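## Task

Seat a lid completely on plate E01 and on plate E70. Each plate has to finish in its original nest, lying flat within the locators, with its A1 well at the nest corner labelled A1. Nothing may count on the robot to stay in place at the end; release everything and move the gripper away.

## Robot and tools

Robot: a single four-axis SCARA-style plate mover (lift, shoulder, elbow, wrist yaw) with a two-finger gripper that always stays level; it cannot tilt. The controlled point, end_effector_position, sits midway between the two rubber pads, 2 to 3 cm behind the fingertips. Fingers point along the gripper's +x axis and close along its y axis.

Frames: the scene frame has its origin on the table top under the arm base, +z up, and +y to the left when facing along +x. Motion commands, however, are in the gripper's own axes.

Plates: well A1 is at the plate's clipped corner. To identify a plate, lay it flat in nest RD with A1 at the A1 corner; when the fixed scanner beside RD has a clear view, the result shows its ID.

Tool execute_actions, argument actions: an ordered list of action objects, each with any of rows, steps, until. An empty list just returns state and images.
- rows: up to 15 rows; each row is one control step (1/30 s) and holds exactly 5 numbers, each in [-1, 1], ordered dx, dy, dz, rz, opening.
- dx, dy, dz, rz are an offset, not a pose: the gripper's target relative to its measured pose at the start of that action (for the first action in a call, the last pose a result reported), expressed in gripper axes. Every row refers back to that same start, not to the previous row. Scale: 1.0 equals 0.6 m for dx/dy/dz and 180 degrees for rz; positive rz turns from +x toward +y.
- opening is absolute: +1 fully open (0.140 m), -1 closed (pads still 0.066 m apart). Full open to closed needs at least about 0.6 s.
- steps: integer 1 to 450, at least the number of rows, default 15. After the rows run out the arm keeps heading for the last row's target and the gripper keeps its command, so give long moves enough steps.
- until: stops the action at the first step where all conditions hold; it only reads devices and does not halt motion. Only device: scanner, with fields code (lower-case ID such as e01, or no_read; never wrong) and reads (count of changes from no_read to an ID). Values are a string, or a pair [comparison, value] with "=", "!=", "<", "<=", ">", ">="; numbers require a comparison. Example: {"steps": 150, "until": {"scanner": {"code": "b83"}}}. Any bad value or unknown name rejects the whole call before motion.

Tool zoom_image: camera is "cam_high" or "cam_wrist"; region is [x0, y0, x1, y1] in pixels, origin top-left, at most 504 by 504. Both cameras give 504x504 images, returned in the order cam_high, cam_wrist.

Tool finished_scene: scene is the integer of the current scene (1 to 2). It ends that scene irreversibly and reports success; the goal must already hold and persist. Its result states the next task. Replying without any tool call ends everything.

Reading results: the state line gives end_effector_position (m) and end_effector_quat_wxyz in the scene frame; printed position may be somewhat off, more so at long reach. Joint positions lists lift (m, 0 to 0.550), shoulder (-2.000 to 2.000 rad), elbow (-2.800 to 2.800 rad), wrist yaw (-12.566 to 12.566 rad), then pad gap (m). Hand target is what the controller is currently driving toward. "pose unreachable" means the clearance check altered or refused the target; the arm then drifts briefly and stops until new rows arrive. grip_measured is the finger opening on the command scale, possibly offset by about 1 mm for the whole scene. If resuming after an interruption, first send an empty action list to learn the scene and task.

Motion behaviour: each step the commanded pose is clipped to within 70 mm and 16 degrees of the measured pose, then damped inverse kinematics moves the joints. Joints share speed and acceleration limits, finish together, and stop together when reversed. A big move may still be incomplete when the result arrives; do not expect a hold to finish it, send the remainder next. The robot keeps your last command while you are thinking.

Cautions:
- Keep the elbow angle more than 0.4 rad away from 0, or the arm may fold and fault.
- Ramp offsets gently (about 0.01 more per row, i.e. 6 mm per step) rather than jumping; abrupt starts can shake a load free. Brief external tugs on held parts or pushes on loose items can occur.
- To grip, command roughly 0.04 below grip_measured; less gives a lighter hold. Pads manage about 18 N each; a rapid close can squeeze harder and may spring open.
- Load limits: lift 55.8 N, shoulder 8.37 N m, elbow 4.18 N m, wrist yaw 1.39 N m, including held weight. Reaching one stops the arm for 10 s and discards the rest of the call.
- Holding loads heats motors; MOTOR HOT appears at 85 °C, and at 100 °C an OVER-TEMPERATURE FAULT brakes the arm until cool. Heat partly persists into the next scene.
- Never knock or place anything off the table. Avoid drops, slips, slams, hard collisions and heavy pushing. Fewer robot seconds and less motor effort are better.

Each tool is called after "Request:" as name(argument=value, ...) on one line, values as JSON.

## Session

Request:
execute_actions(actions=[])

Scene clock: 0.00 s.
end_effector_position=(+0.5088, -0.1424, +0.1376) grip_measured=+1.00 end_effector_quat_wxyz=(+0.939, +0.000, +0.000, -0.343)
Joint positions: [ 0.133  0.732  0.916 -2.349  0.14 ]
Motor temperatures (°C, as the motors report them): [28 23 21 22]
Hand target: +0.509, -0.142, +0.138; +0.939, +0.000, +0.000, -0.343
scanner: code=no_read reads=0

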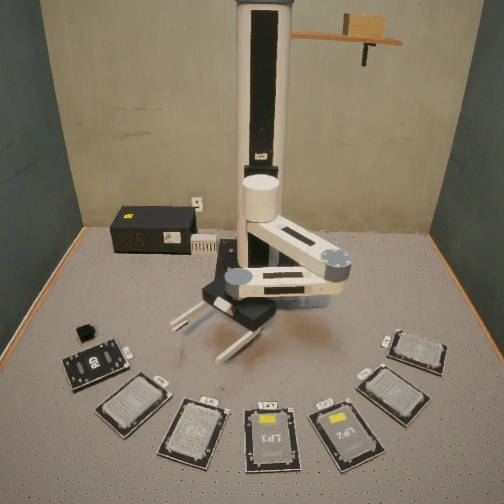

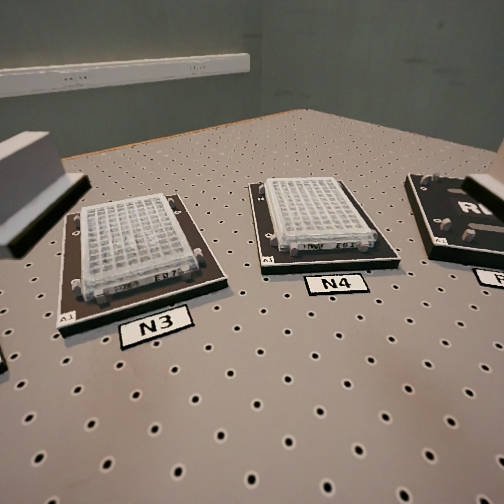

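Request:
zoom_image(camera="cam_wrist", region=[60, 170, 420, 340])

Request:
zoom_image(camera="cam_high", region=[50, 300, 470, 490])

Region (60, 170, 420, 340) of cam_wrist's 504x504 image, scaled by 1.400, with more detail than that image has; it fills the top 238 rows of this view, and the rest is white.

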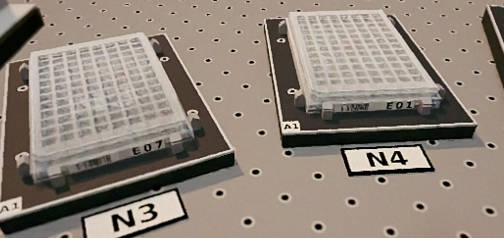

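Region (50, 300, 470, 490) of cam_high's 504x504 image, scaled by 1.200, with more detail than that image has; it fills the top 228 rows of this view, and the rest is white.

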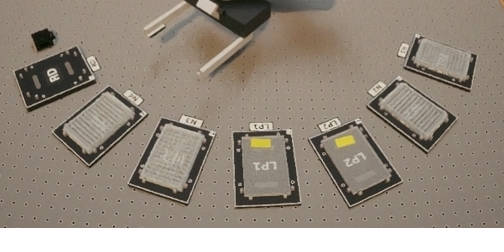

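Request:
execute_actions(actions=[{"rows":[[-0.353,0.42,0,0.47,1]],"steps":100}])

Scene clock: 4.00 s.
end_effector_position=(+0.5095, +0.1868, +0.1376) grip_measured=+1.00 end_effector_quat_wxyz=(+0.926, +0.000, +0.000, +0.378)
Joint positions: [ 0.133  1.295  0.995 -1.515  0.14 ]
Motor temperatures (°C, as the motors report them): [28 23 21 22]
Hand target: +0.509, +0.187, +0.138; +0.926, +0.000, +0.000, +0.378
Off the commanded pose: 0.000 m, 0 deg.
scanner: code=no_read reads=0

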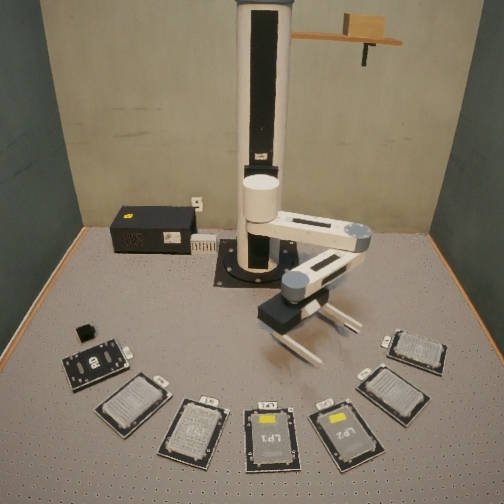

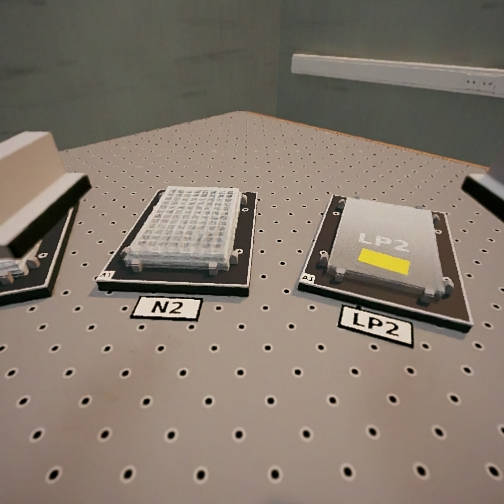

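Request:
execute_actions(actions=[{"rows":[[0,0,0,0.15,1]],"steps":30}])

Request:
zoom_image(camera="cam_wrist", region=[60, 150, 504, 350])

Scene clock: 5.63 s.
end_effector_position=(+0.5095, +0.1868, +0.1376) grip_measured=+1.00 end_effector_quat_wxyz=(+0.812, +0.000, +0.000, +0.584)
Joint positions: [ 0.133  1.044  1.197 -0.995  0.14 ]
Motor temperatures (°C, as the motors report them): [28 23 21 22]
Hand target: +0.509, +0.187, +0.138; +0.812, +0.000, +0.000, +0.584
Off the commanded pose: 0.000 m, 0 deg.
scanner: code=no_read reads=0

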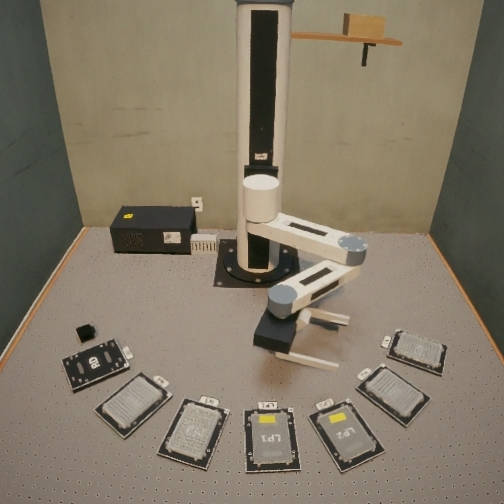

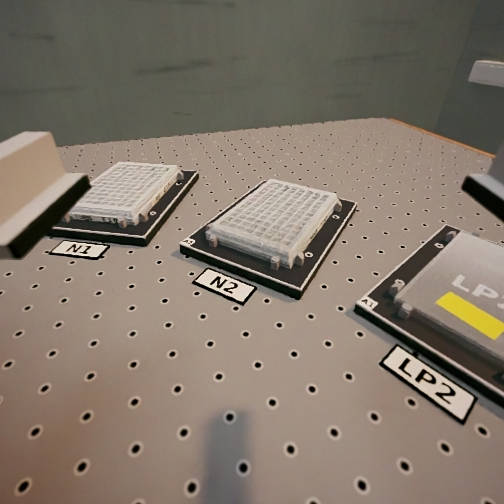

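Region (60, 150, 504, 350) of cam_wrist's 504x504 image, scaled by 1.135, with more detail than that image has; it fills the top 227 rows of this view, and the rest is white.

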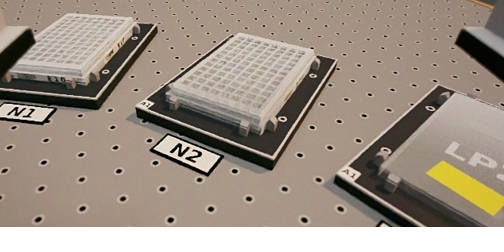

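Request:
execute_actions(actions=[{"rows":[[-0.327,-0.005,0,-0.397,1]],"steps":70}])

Scene clock: 8.63 s.
end_effector_position=(+0.4498, -0.0001, +0.1375) grip_measured=+1.00 end_effector_quat_wxyz=(+1.000, +0.000, +0.000, -0.000)
Joint positions: [ 0.133  1.028  0.502 -1.53   0.14 ]
Motor temperatures (°C, as the motors report them): [28 23 21 22]
Hand target: +0.450, -0.000, +0.138; +1.000, +0.000, +0.000, -0.000
Off the commanded pose: 0.000 m, 0 deg.
scanner: code=no_read reads=0

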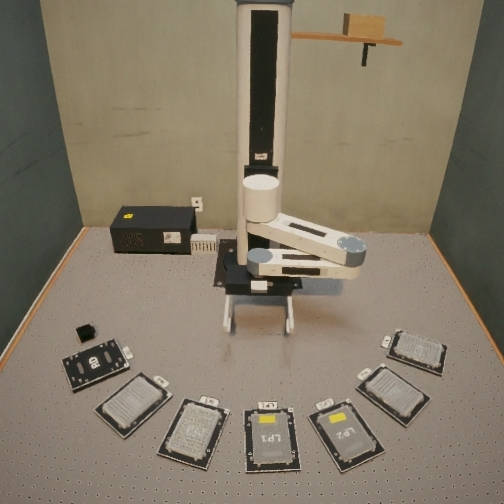

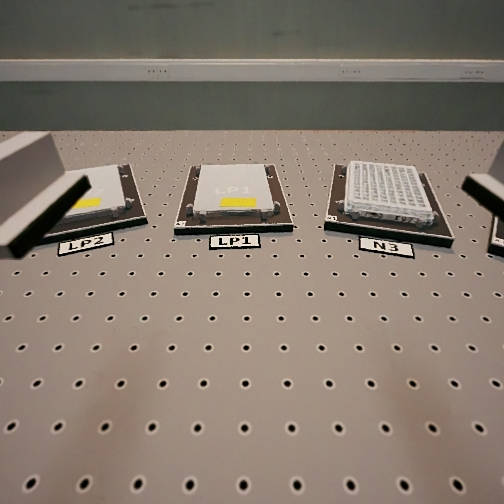

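Request:
execute_actions(actions=[{"rows":[[0.3,0.035,0,0,1]],"steps":50}])

Scene clock: 10.53 s.
end_effector_position=(+0.6298, +0.0208, +0.1376) grip_measured=+1.00 end_effector_quat_wxyz=(+1.000, +0.000, +0.000, -0.000)
Joint positions: [ 0.133  0.888  1.296 -2.184  0.14 ]
Motor temperatures (°C, as the motors report them): [28 23 21 22]
Hand target: +0.630, +0.021, +0.138; +1.000, +0.000, +0.000, -0.000
Off the commanded pose: 0.000 m, 0 deg.
scanner: code=no_read reads=0

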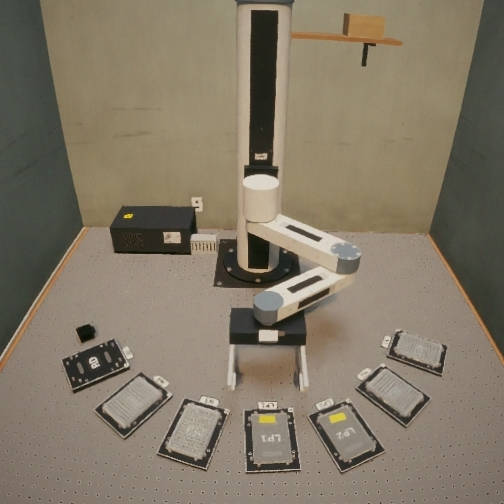

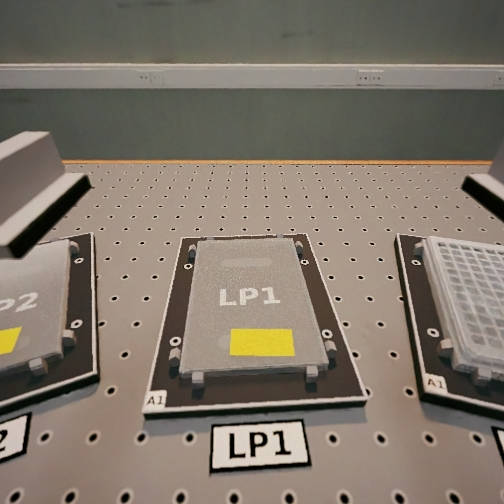

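Request:
execute_actions(actions=[{"rows":[[0.12,0.015,0,0,0.2]],"steps":30},{"rows":[[0,0,-0.19,0,0.2]],"steps":40}])

Scene clock: 13.47 s.
end_effector_position=(+0.7018, +0.0298, +0.0247) grip_measured=+0.20 end_effector_quat_wxyz=(+1.000, +0.000, +0.000, +0.000)
Joint positions: [ 0.02   0.739  1.679 -2.418  0.11 ]
Motor temperatures (°C, as the motors report them): [28 23 21 22]
Hand target: +0.702, +0.030, +0.024; +1.000, +0.000, +0.000, +0.000
Off the commanded pose: 0.001 m, 0 deg.
scanner: code=no_read reads=0

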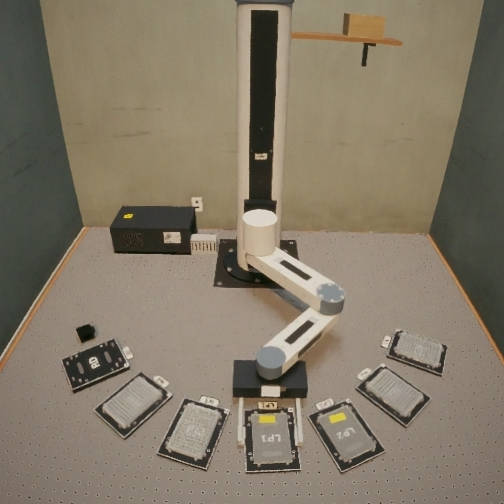

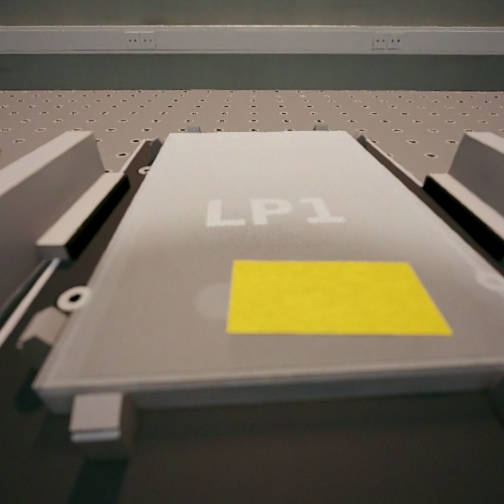

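Request:
execute_actions(actions=[{"rows":[[0,0,-0.008,0,0.2]],"steps":12},{"rows":[[0,0,0,0,-0.3]],"steps":15},{"rows":[[0,0,0,0,-0.5]],"steps":15}])

Scene clock: 23.83 s.
end_effector_position=(+0.7018, +0.0298, +0.0248) grip_measured=+0.20 end_effector_quat_wxyz=(+1.000, +0.000, +0.000, -0.000)
Joint positions: [ 0.02   0.739  1.679 -2.418  0.11 ]
Motor temperatures (°C, as the motors report them): [28 23 21 22]
Hand target: +0.702, +0.030, +0.024; +1.000, +0.000, +0.000, +0.000
Off the commanded pose: 0.005 m, 0 deg.
TORQUE FAULT: the external load on joint 1 (lift) reached its load limit, and the arm stopped for 10 seconds. The arm's remaining commands of this call were not run. The arm holds where it stopped, with its grip as last carried out, and accepts commands again: back off and push less far. The arm stops again, at the same cost, whenever a joint's load reaches its limit.
scanner: code=no_read reads=0

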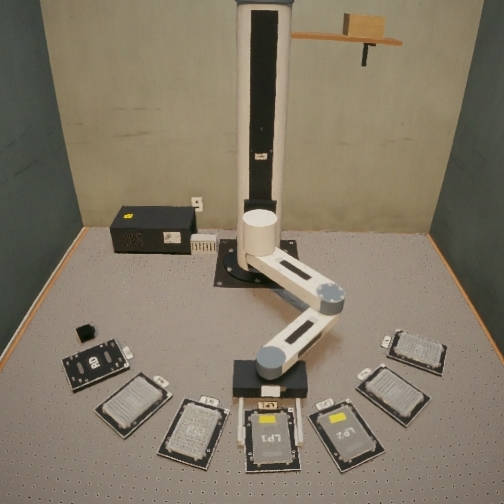

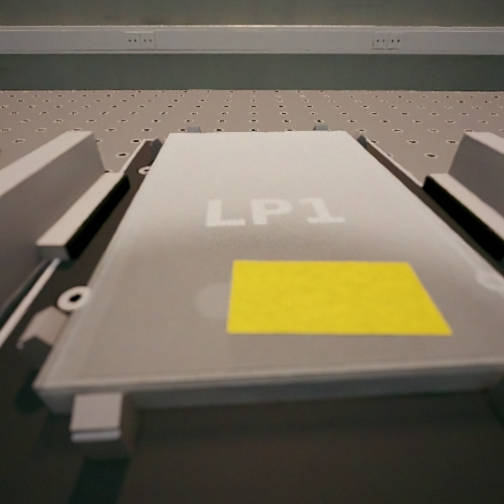

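Request:
execute_actions(actions=[{"rows":[[0,0,0.002,0,-0.3]],"steps":15},{"rows":[[0,0,0,0,-0.5]],"steps":15}])

Scene clock: 25.13 s.
end_effector_position=(+0.7019, +0.0310, +0.0260) grip_measured=-0.46 end_effector_quat_wxyz=(+1.000, +0.000, +0.000, +0.002)
Joint positions: [ 0.021  0.74   1.68  -2.415  0.086]
Motor temperatures (°C, as the motors report them): [28 23 21 22]
Hand target: +0.702, +0.030, +0.026; +1.000, +0.000, +0.000, +0.000
Off the commanded pose: 0.001 m, 0 deg.
scanner: code=no_read reads=0

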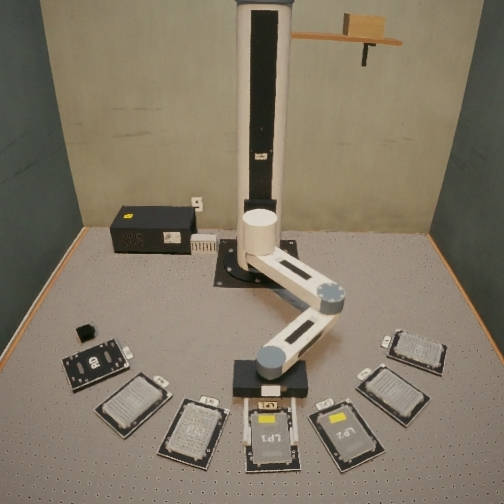

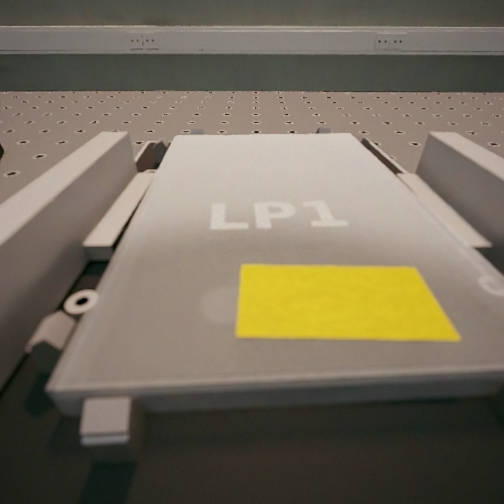

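Request:
execute_actions(actions=[{"rows":[[0,0,0.02,0,-0.5],[0,0,0.05,0,-0.5],[0,0,0.1,0,-0.5],[0,0,0.19,0,-0.5]],"steps":30},{"rows":[[-0.05,-0.05,0,-0.03,-0.5],[-0.1,-0.15,0,-0.08,-0.5],[-0.2,-0.3,0,-0.15,-0.5],[-0.27,-0.5,0,-0.22,-0.5]],"steps":70}])

Scene clock: 29.27 s.
end_effector_position=(+0.5412, -0.2700, +0.1400) grip_measured=-0.46 end_effector_quat_wxyz=(+0.942, +0.000, +0.000, -0.337)
Joint positions: [ 0.135  0.209  1.295 -2.191  0.086]
Motor temperatures (°C, as the motors report them): [28 23 21 22]
Hand target: +0.541, -0.270, +0.140; +0.942, +0.000, +0.000, -0.337
Off the commanded pose: 0.000 m, 0 deg.
scanner: code=no_read reads=0

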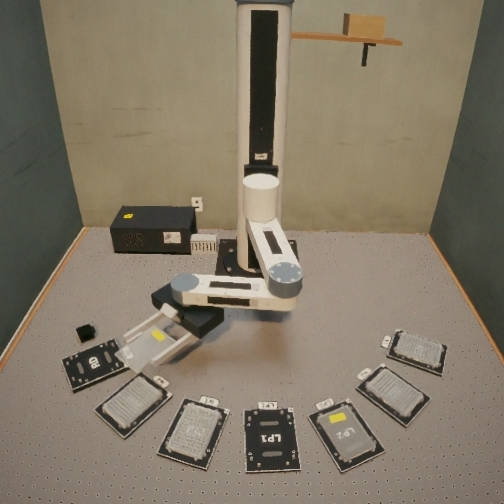

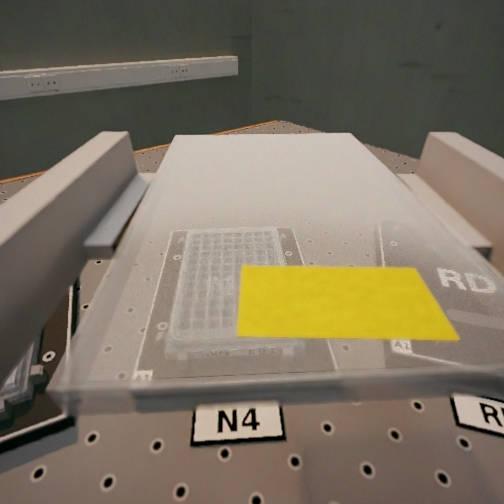

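Request:
execute_actions(actions=[{"rows":[[0.04,0.01,0,0,-0.5],[0.09,0.025,0,0,-0.5],[0.14,0.037,0,0,-0.5]],"steps":30},{"rows":[[0,0,-0.03,0,-0.5],[0,0,-0.08,0,-0.5],[0,0,-0.14,0,-0.5]],"steps":30}])

Scene clock: 31.63 s.
end_effector_position=(+0.6202, -0.3061, +0.0560) grip_measured=-0.46 end_effector_quat_wxyz=(+0.942, +0.000, +0.000, -0.337)
Joint positions: [ 0.051  0.056  1.756 -2.499  0.086]
Motor temperatures (°C, as the motors report them): [28 23 21 22]
Hand target: +0.620, -0.306, +0.056; +0.942, +0.000, +0.000, -0.337
Off the commanded pose: 0.000 m, 0 deg.
scanner: code=no_read reads=0

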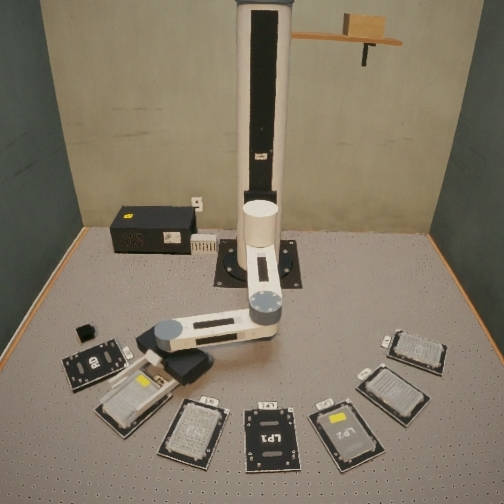

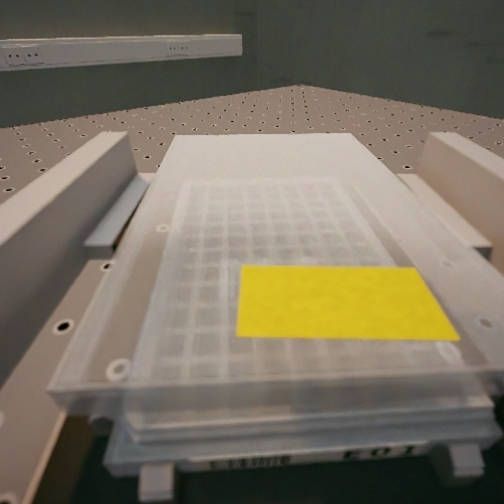

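Request:
execute_actions(actions=[{"rows":[[0,0,-0.01,0,-0.5],[0,0,-0.02,0,-0.5],[0,0,-0.027,0,-0.5]],"steps":20}])

Request:
zoom_image(camera="cam_high", region=[70, 330, 230, 450])

Scene clock: 32.93 s.
end_effector_position=(+0.6202, -0.3061, +0.0397) grip_measured=-0.46 end_effector_quat_wxyz=(+0.942, +0.000, +0.000, -0.337)
Joint positions: [ 0.035  0.056  1.756 -2.499  0.086]
Motor temperatures (°C, as the motors report them): [28 23 21 22]
Hand target: +0.620, -0.306, +0.040; +0.942, +0.000, +0.000, -0.337
Off the commanded pose: 0.000 m, 0 deg.
scanner: code=no_read reads=0

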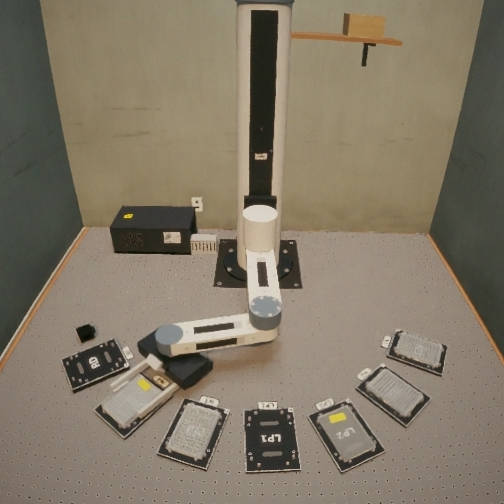

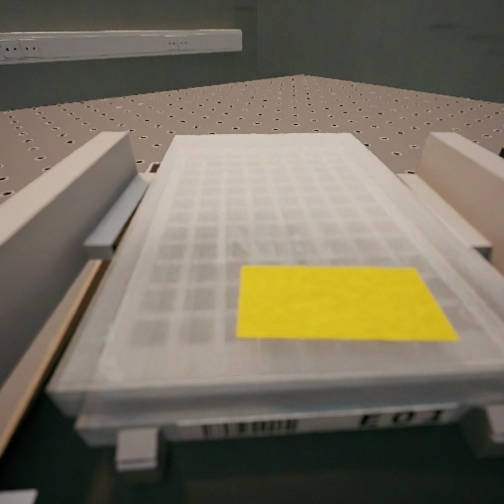

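Region (70, 330, 230, 450) of cam_high's 504x504 image, scaled by 3.150, with more detail than that image has; it fills the top 378 rows of this view, and the rest is white.

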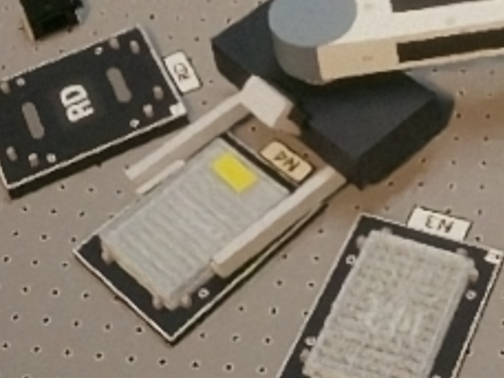

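Request:
execute_actions(actions=[{"rows":[[0,0,-0.003,0,-0.5],[0,0,-0.006,0,-0.5]],"steps":15},{"rows":[[0,0,0,0,-0.2]],"steps":20}])

Scene clock: 34.57 s.
end_effector_position=(+0.6203, -0.3061, +0.0364) grip_measured=-0.20 end_effector_quat_wxyz=(+0.942, +0.000, +0.000, -0.336)
Joint positions: [ 0.031  0.056  1.756 -2.499  0.096]
Motor temperatures (°C, as the motors report them): [28 23 21 22]
Hand target: +0.620, -0.306, +0.036; +0.942, +0.000, +0.000, -0.336
Off the commanded pose: 0.000 m, 0 deg.
scanner: code=no_read reads=0

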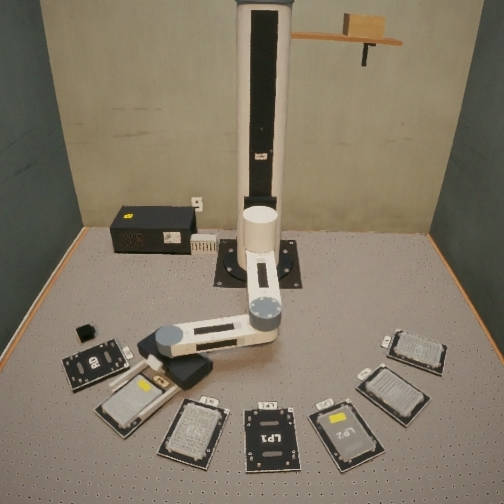

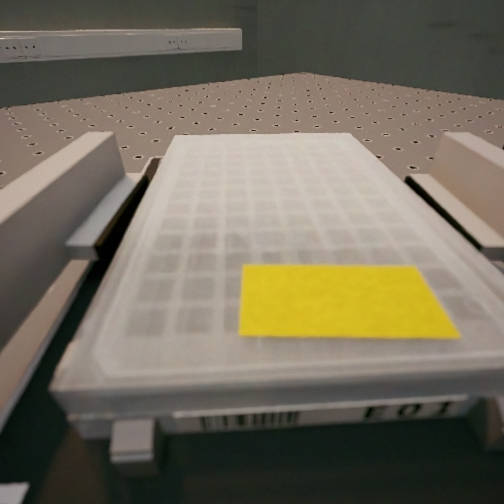

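Request:
execute_actions(actions=[{"rows":[[0,0,0.17,0,0.2]],"steps":25},{"rows":[[-0.542,0.617,0,0.33,0.2]],"steps":90}])

Scene clock: 38.87 s.
end_effector_position=(+0.6033, +0.1867, +0.1384) grip_measured=+0.20 end_effector_quat_wxyz=(+0.985, +0.000, +0.000, +0.175)
Joint positions: [ 0.133  1.234  1.356 -2.239  0.11 ]
Motor temperatures (°C, as the motors report them): [28 23 21 22]
Hand target: +0.603, +0.187, +0.138; +0.985, +0.000, +0.000, +0.174
Off the commanded pose: 0.000 m, 0 deg.
scanner: code=no_read reads=0

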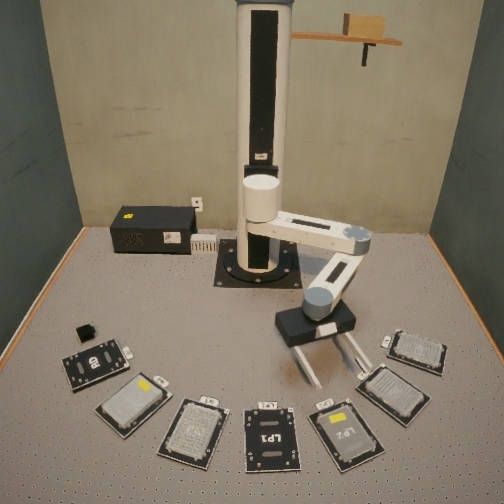

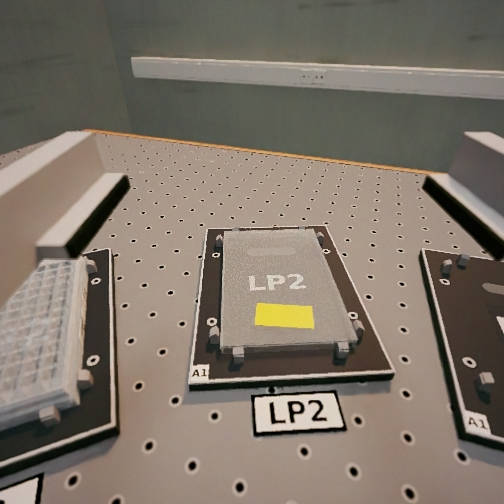

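Request:
execute_actions(actions=[{"rows":[[0.152,-0.018,0,0,0.2]],"steps":30},{"rows":[[0,0,-0.186,0,0.2]],"steps":35}])

Scene clock: 41.33 s.
end_effector_position=(+0.6926, +0.2078, +0.0268) grip_measured=+0.20 end_effector_quat_wxyz=(+0.985, +0.000, +0.000, +0.175)
Joint positions: [ 0.022  0.975  1.862 -2.486  0.11 ]
Motor temperatures (°C, as the motors report them): [28 23 21 22]
Hand target: +0.693, +0.208, +0.027; +0.985, +0.000, +0.000, +0.175
Off the commanded pose: 0.000 m, 0 deg.
scanner: code=no_read reads=0

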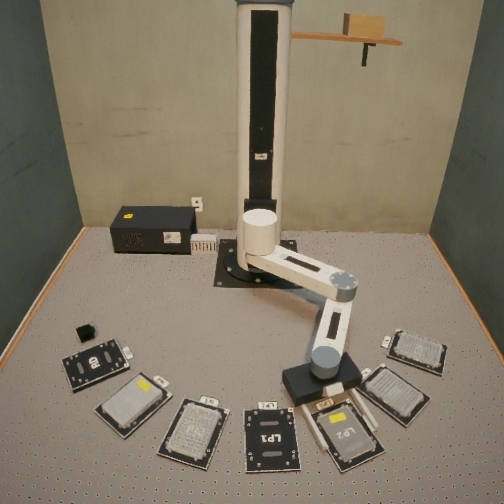

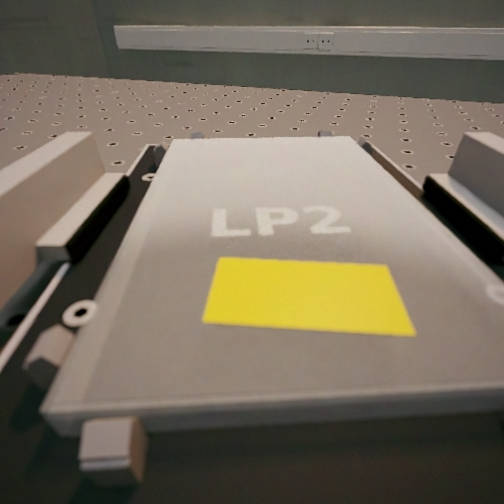

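Request:
execute_actions(actions=[{"rows":[[-0.007,0,0,0,0.2]],"steps":10},{"rows":[[0,0,0,0,-0.3]],"steps":15},{"rows":[[0,0,0,0,-0.5]],"steps":15},{"rows":[[0,0,0.02,0,-0.5],[0,0,0.05,0,-0.5],[0,0,0.1,0,-0.5],[0,0,0.19,0,-0.5]],"steps":30},{"rows":[[-0.04,0.06,0,0.03,-0.5],[-0.1,0.15,0,0.07,-0.5],[-0.18,0.26,0,0.11,-0.5]],"steps":50}])

Scene clock: 45.73 s.
end_effector_position=(+0.5336, +0.3159, +0.1408) grip_measured=-0.44 end_effector_quat_wxyz=(+0.940, +0.000, +0.000, +0.341)
Joint positions: [ 0.136  1.509  1.408 -2.22   0.087]
Motor temperatures (°C, as the motors report them): [28 23 21 22]
Hand target: +0.534, +0.316, +0.141; +0.940, +0.000, +0.000, +0.341
Off the commanded pose: 0.000 m, 0 deg.
scanner: code=no_read reads=0

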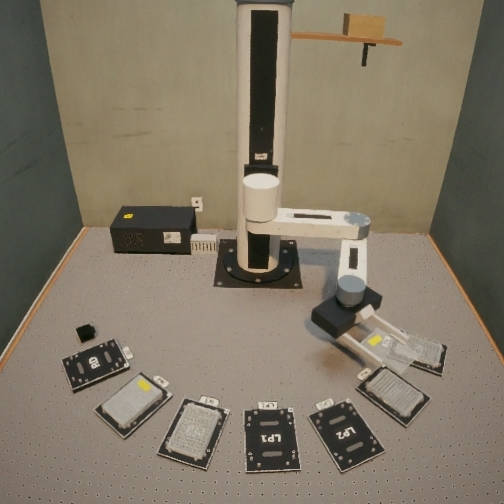

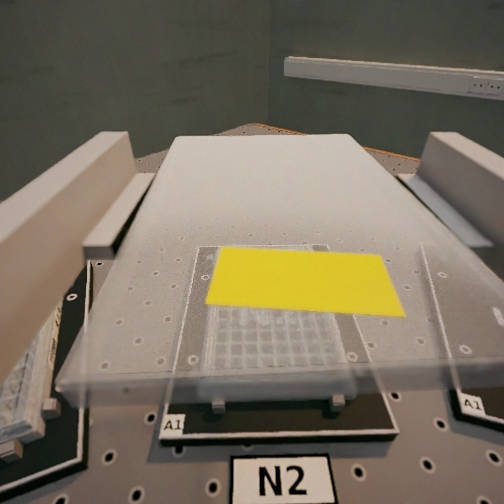

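Request:
execute_actions(actions=[{"rows":[[0.03,-0.002,0,0,-0.5],[0.06,-0.004,0,0,-0.5],[0.092,-0.005,0,0,-0.5]],"steps":25},{"rows":[[0,0,-0.03,0,-0.5],[0,0,-0.08,0,-0.5],[0,0,-0.155,0,-0.5]],"steps":35}])

Request:
zoom_image(camera="cam_high", region=[300, 310, 460, 440])

Scene clock: 48.20 s.
end_effector_position=(+0.5779, +0.3490, +0.0477) grip_measured=-0.44 end_effector_quat_wxyz=(+0.940, +0.000, +0.000, +0.342)
Joint positions: [ 0.043  1.369  1.709 -2.381  0.087]
Motor temperatures (°C, as the motors report them): [28 23 21 22]
Hand target: +0.578, +0.349, +0.048; +0.940, +0.000, +0.000, +0.342
Off the commanded pose: 0.000 m, 0 deg.
scanner: code=no_read reads=0

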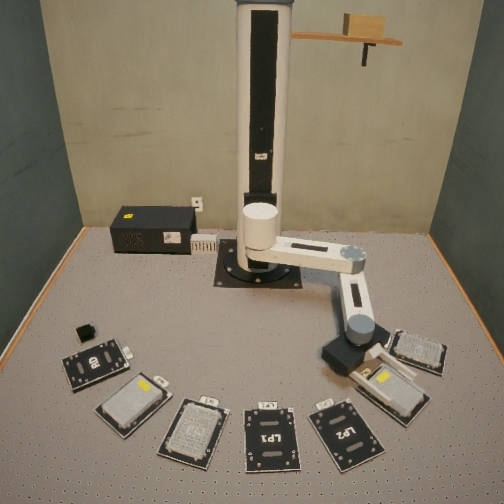

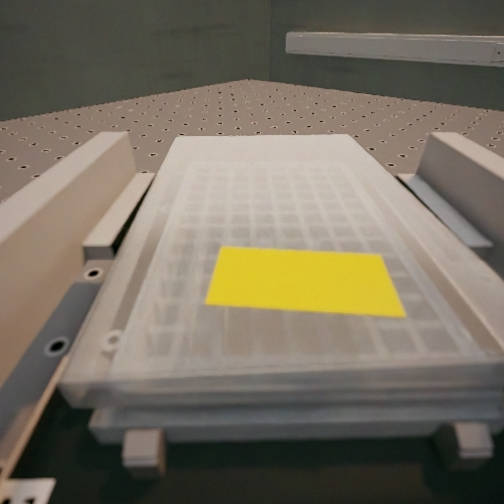

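Region (300, 310, 460, 440) of cam_high's 504x504 image, scaled by 3.150, with more detail than that image has; it fills the top 410 rows of this view, and the rest is white.

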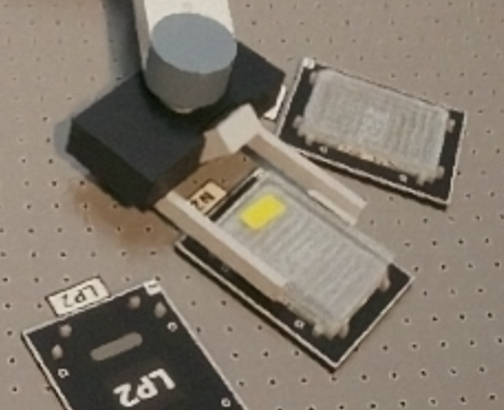

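Request:
execute_actions(actions=[{"rows":[[0,0,-0.005,0,-0.5],[0,0,-0.01,0,-0.5],[0,0,-0.015,0,-0.5],[0,0,-0.018,0,-0.5]],"steps":20},{"rows":[[0,0,0,0,-0.2]],"steps":20}])

Scene clock: 49.93 s.
end_effector_position=(+0.5781, +0.3488, +0.0371) grip_measured=-0.20 end_effector_quat_wxyz=(+0.940, +0.000, +0.000, +0.341)
Joint positions: [ 0.032  1.369  1.709 -2.383  0.096]
Motor temperatures (°C, as the motors report them): [28 23 21 22]
Hand target: +0.578, +0.349, +0.037; +0.940, +0.000, +0.000, +0.341
Off the commanded pose: 0.000 m, 0 deg.
scanner: code=no_read reads=0

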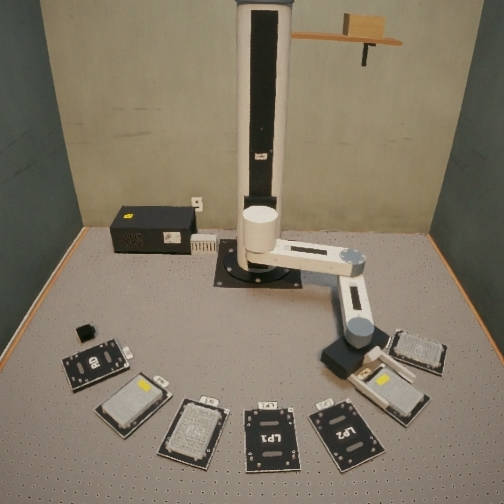

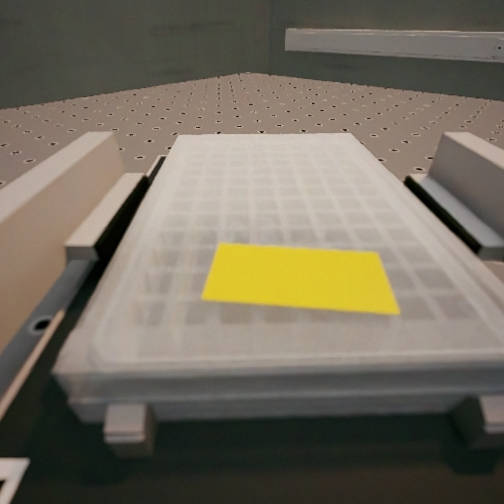

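Seated, chamfer at A1.

Request:
execute_actions(actions=[{"rows":[[0,0,0.17,0,0.2]],"steps":25}])

Request:
finished_scene(scene=1)

Scene clock: 51.13 s.
end_effector_position=(+0.5781, +0.3488, +0.1391) grip_measured=+0.20 end_effector_quat_wxyz=(+0.940, +0.000, +0.000, +0.341)
Joint positions: [ 0.134  1.369  1.709 -2.383  0.11 ]
Motor temperatures (°C, as the motors report them): [28 23 21 22]
Hand target: +0.578, +0.349, +0.139; +0.940, +0.000, +0.000, +0.341
Off the commanded pose: 0.000 m, 0 deg.
scanner: code=no_read reads=0

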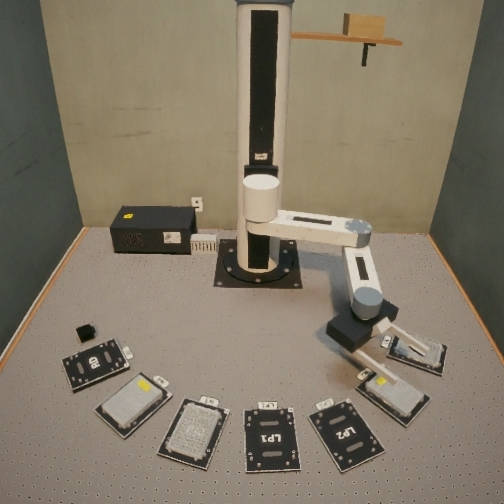

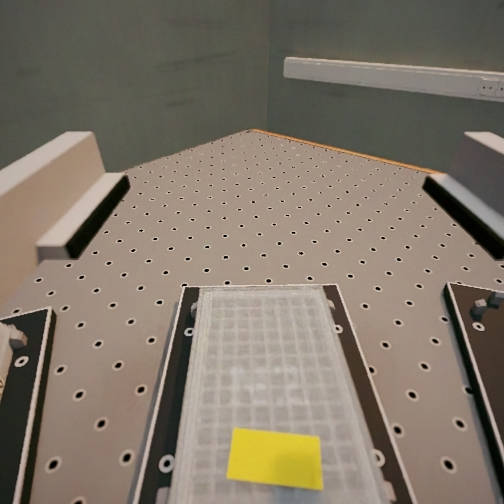

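The scene is finished: the task was done.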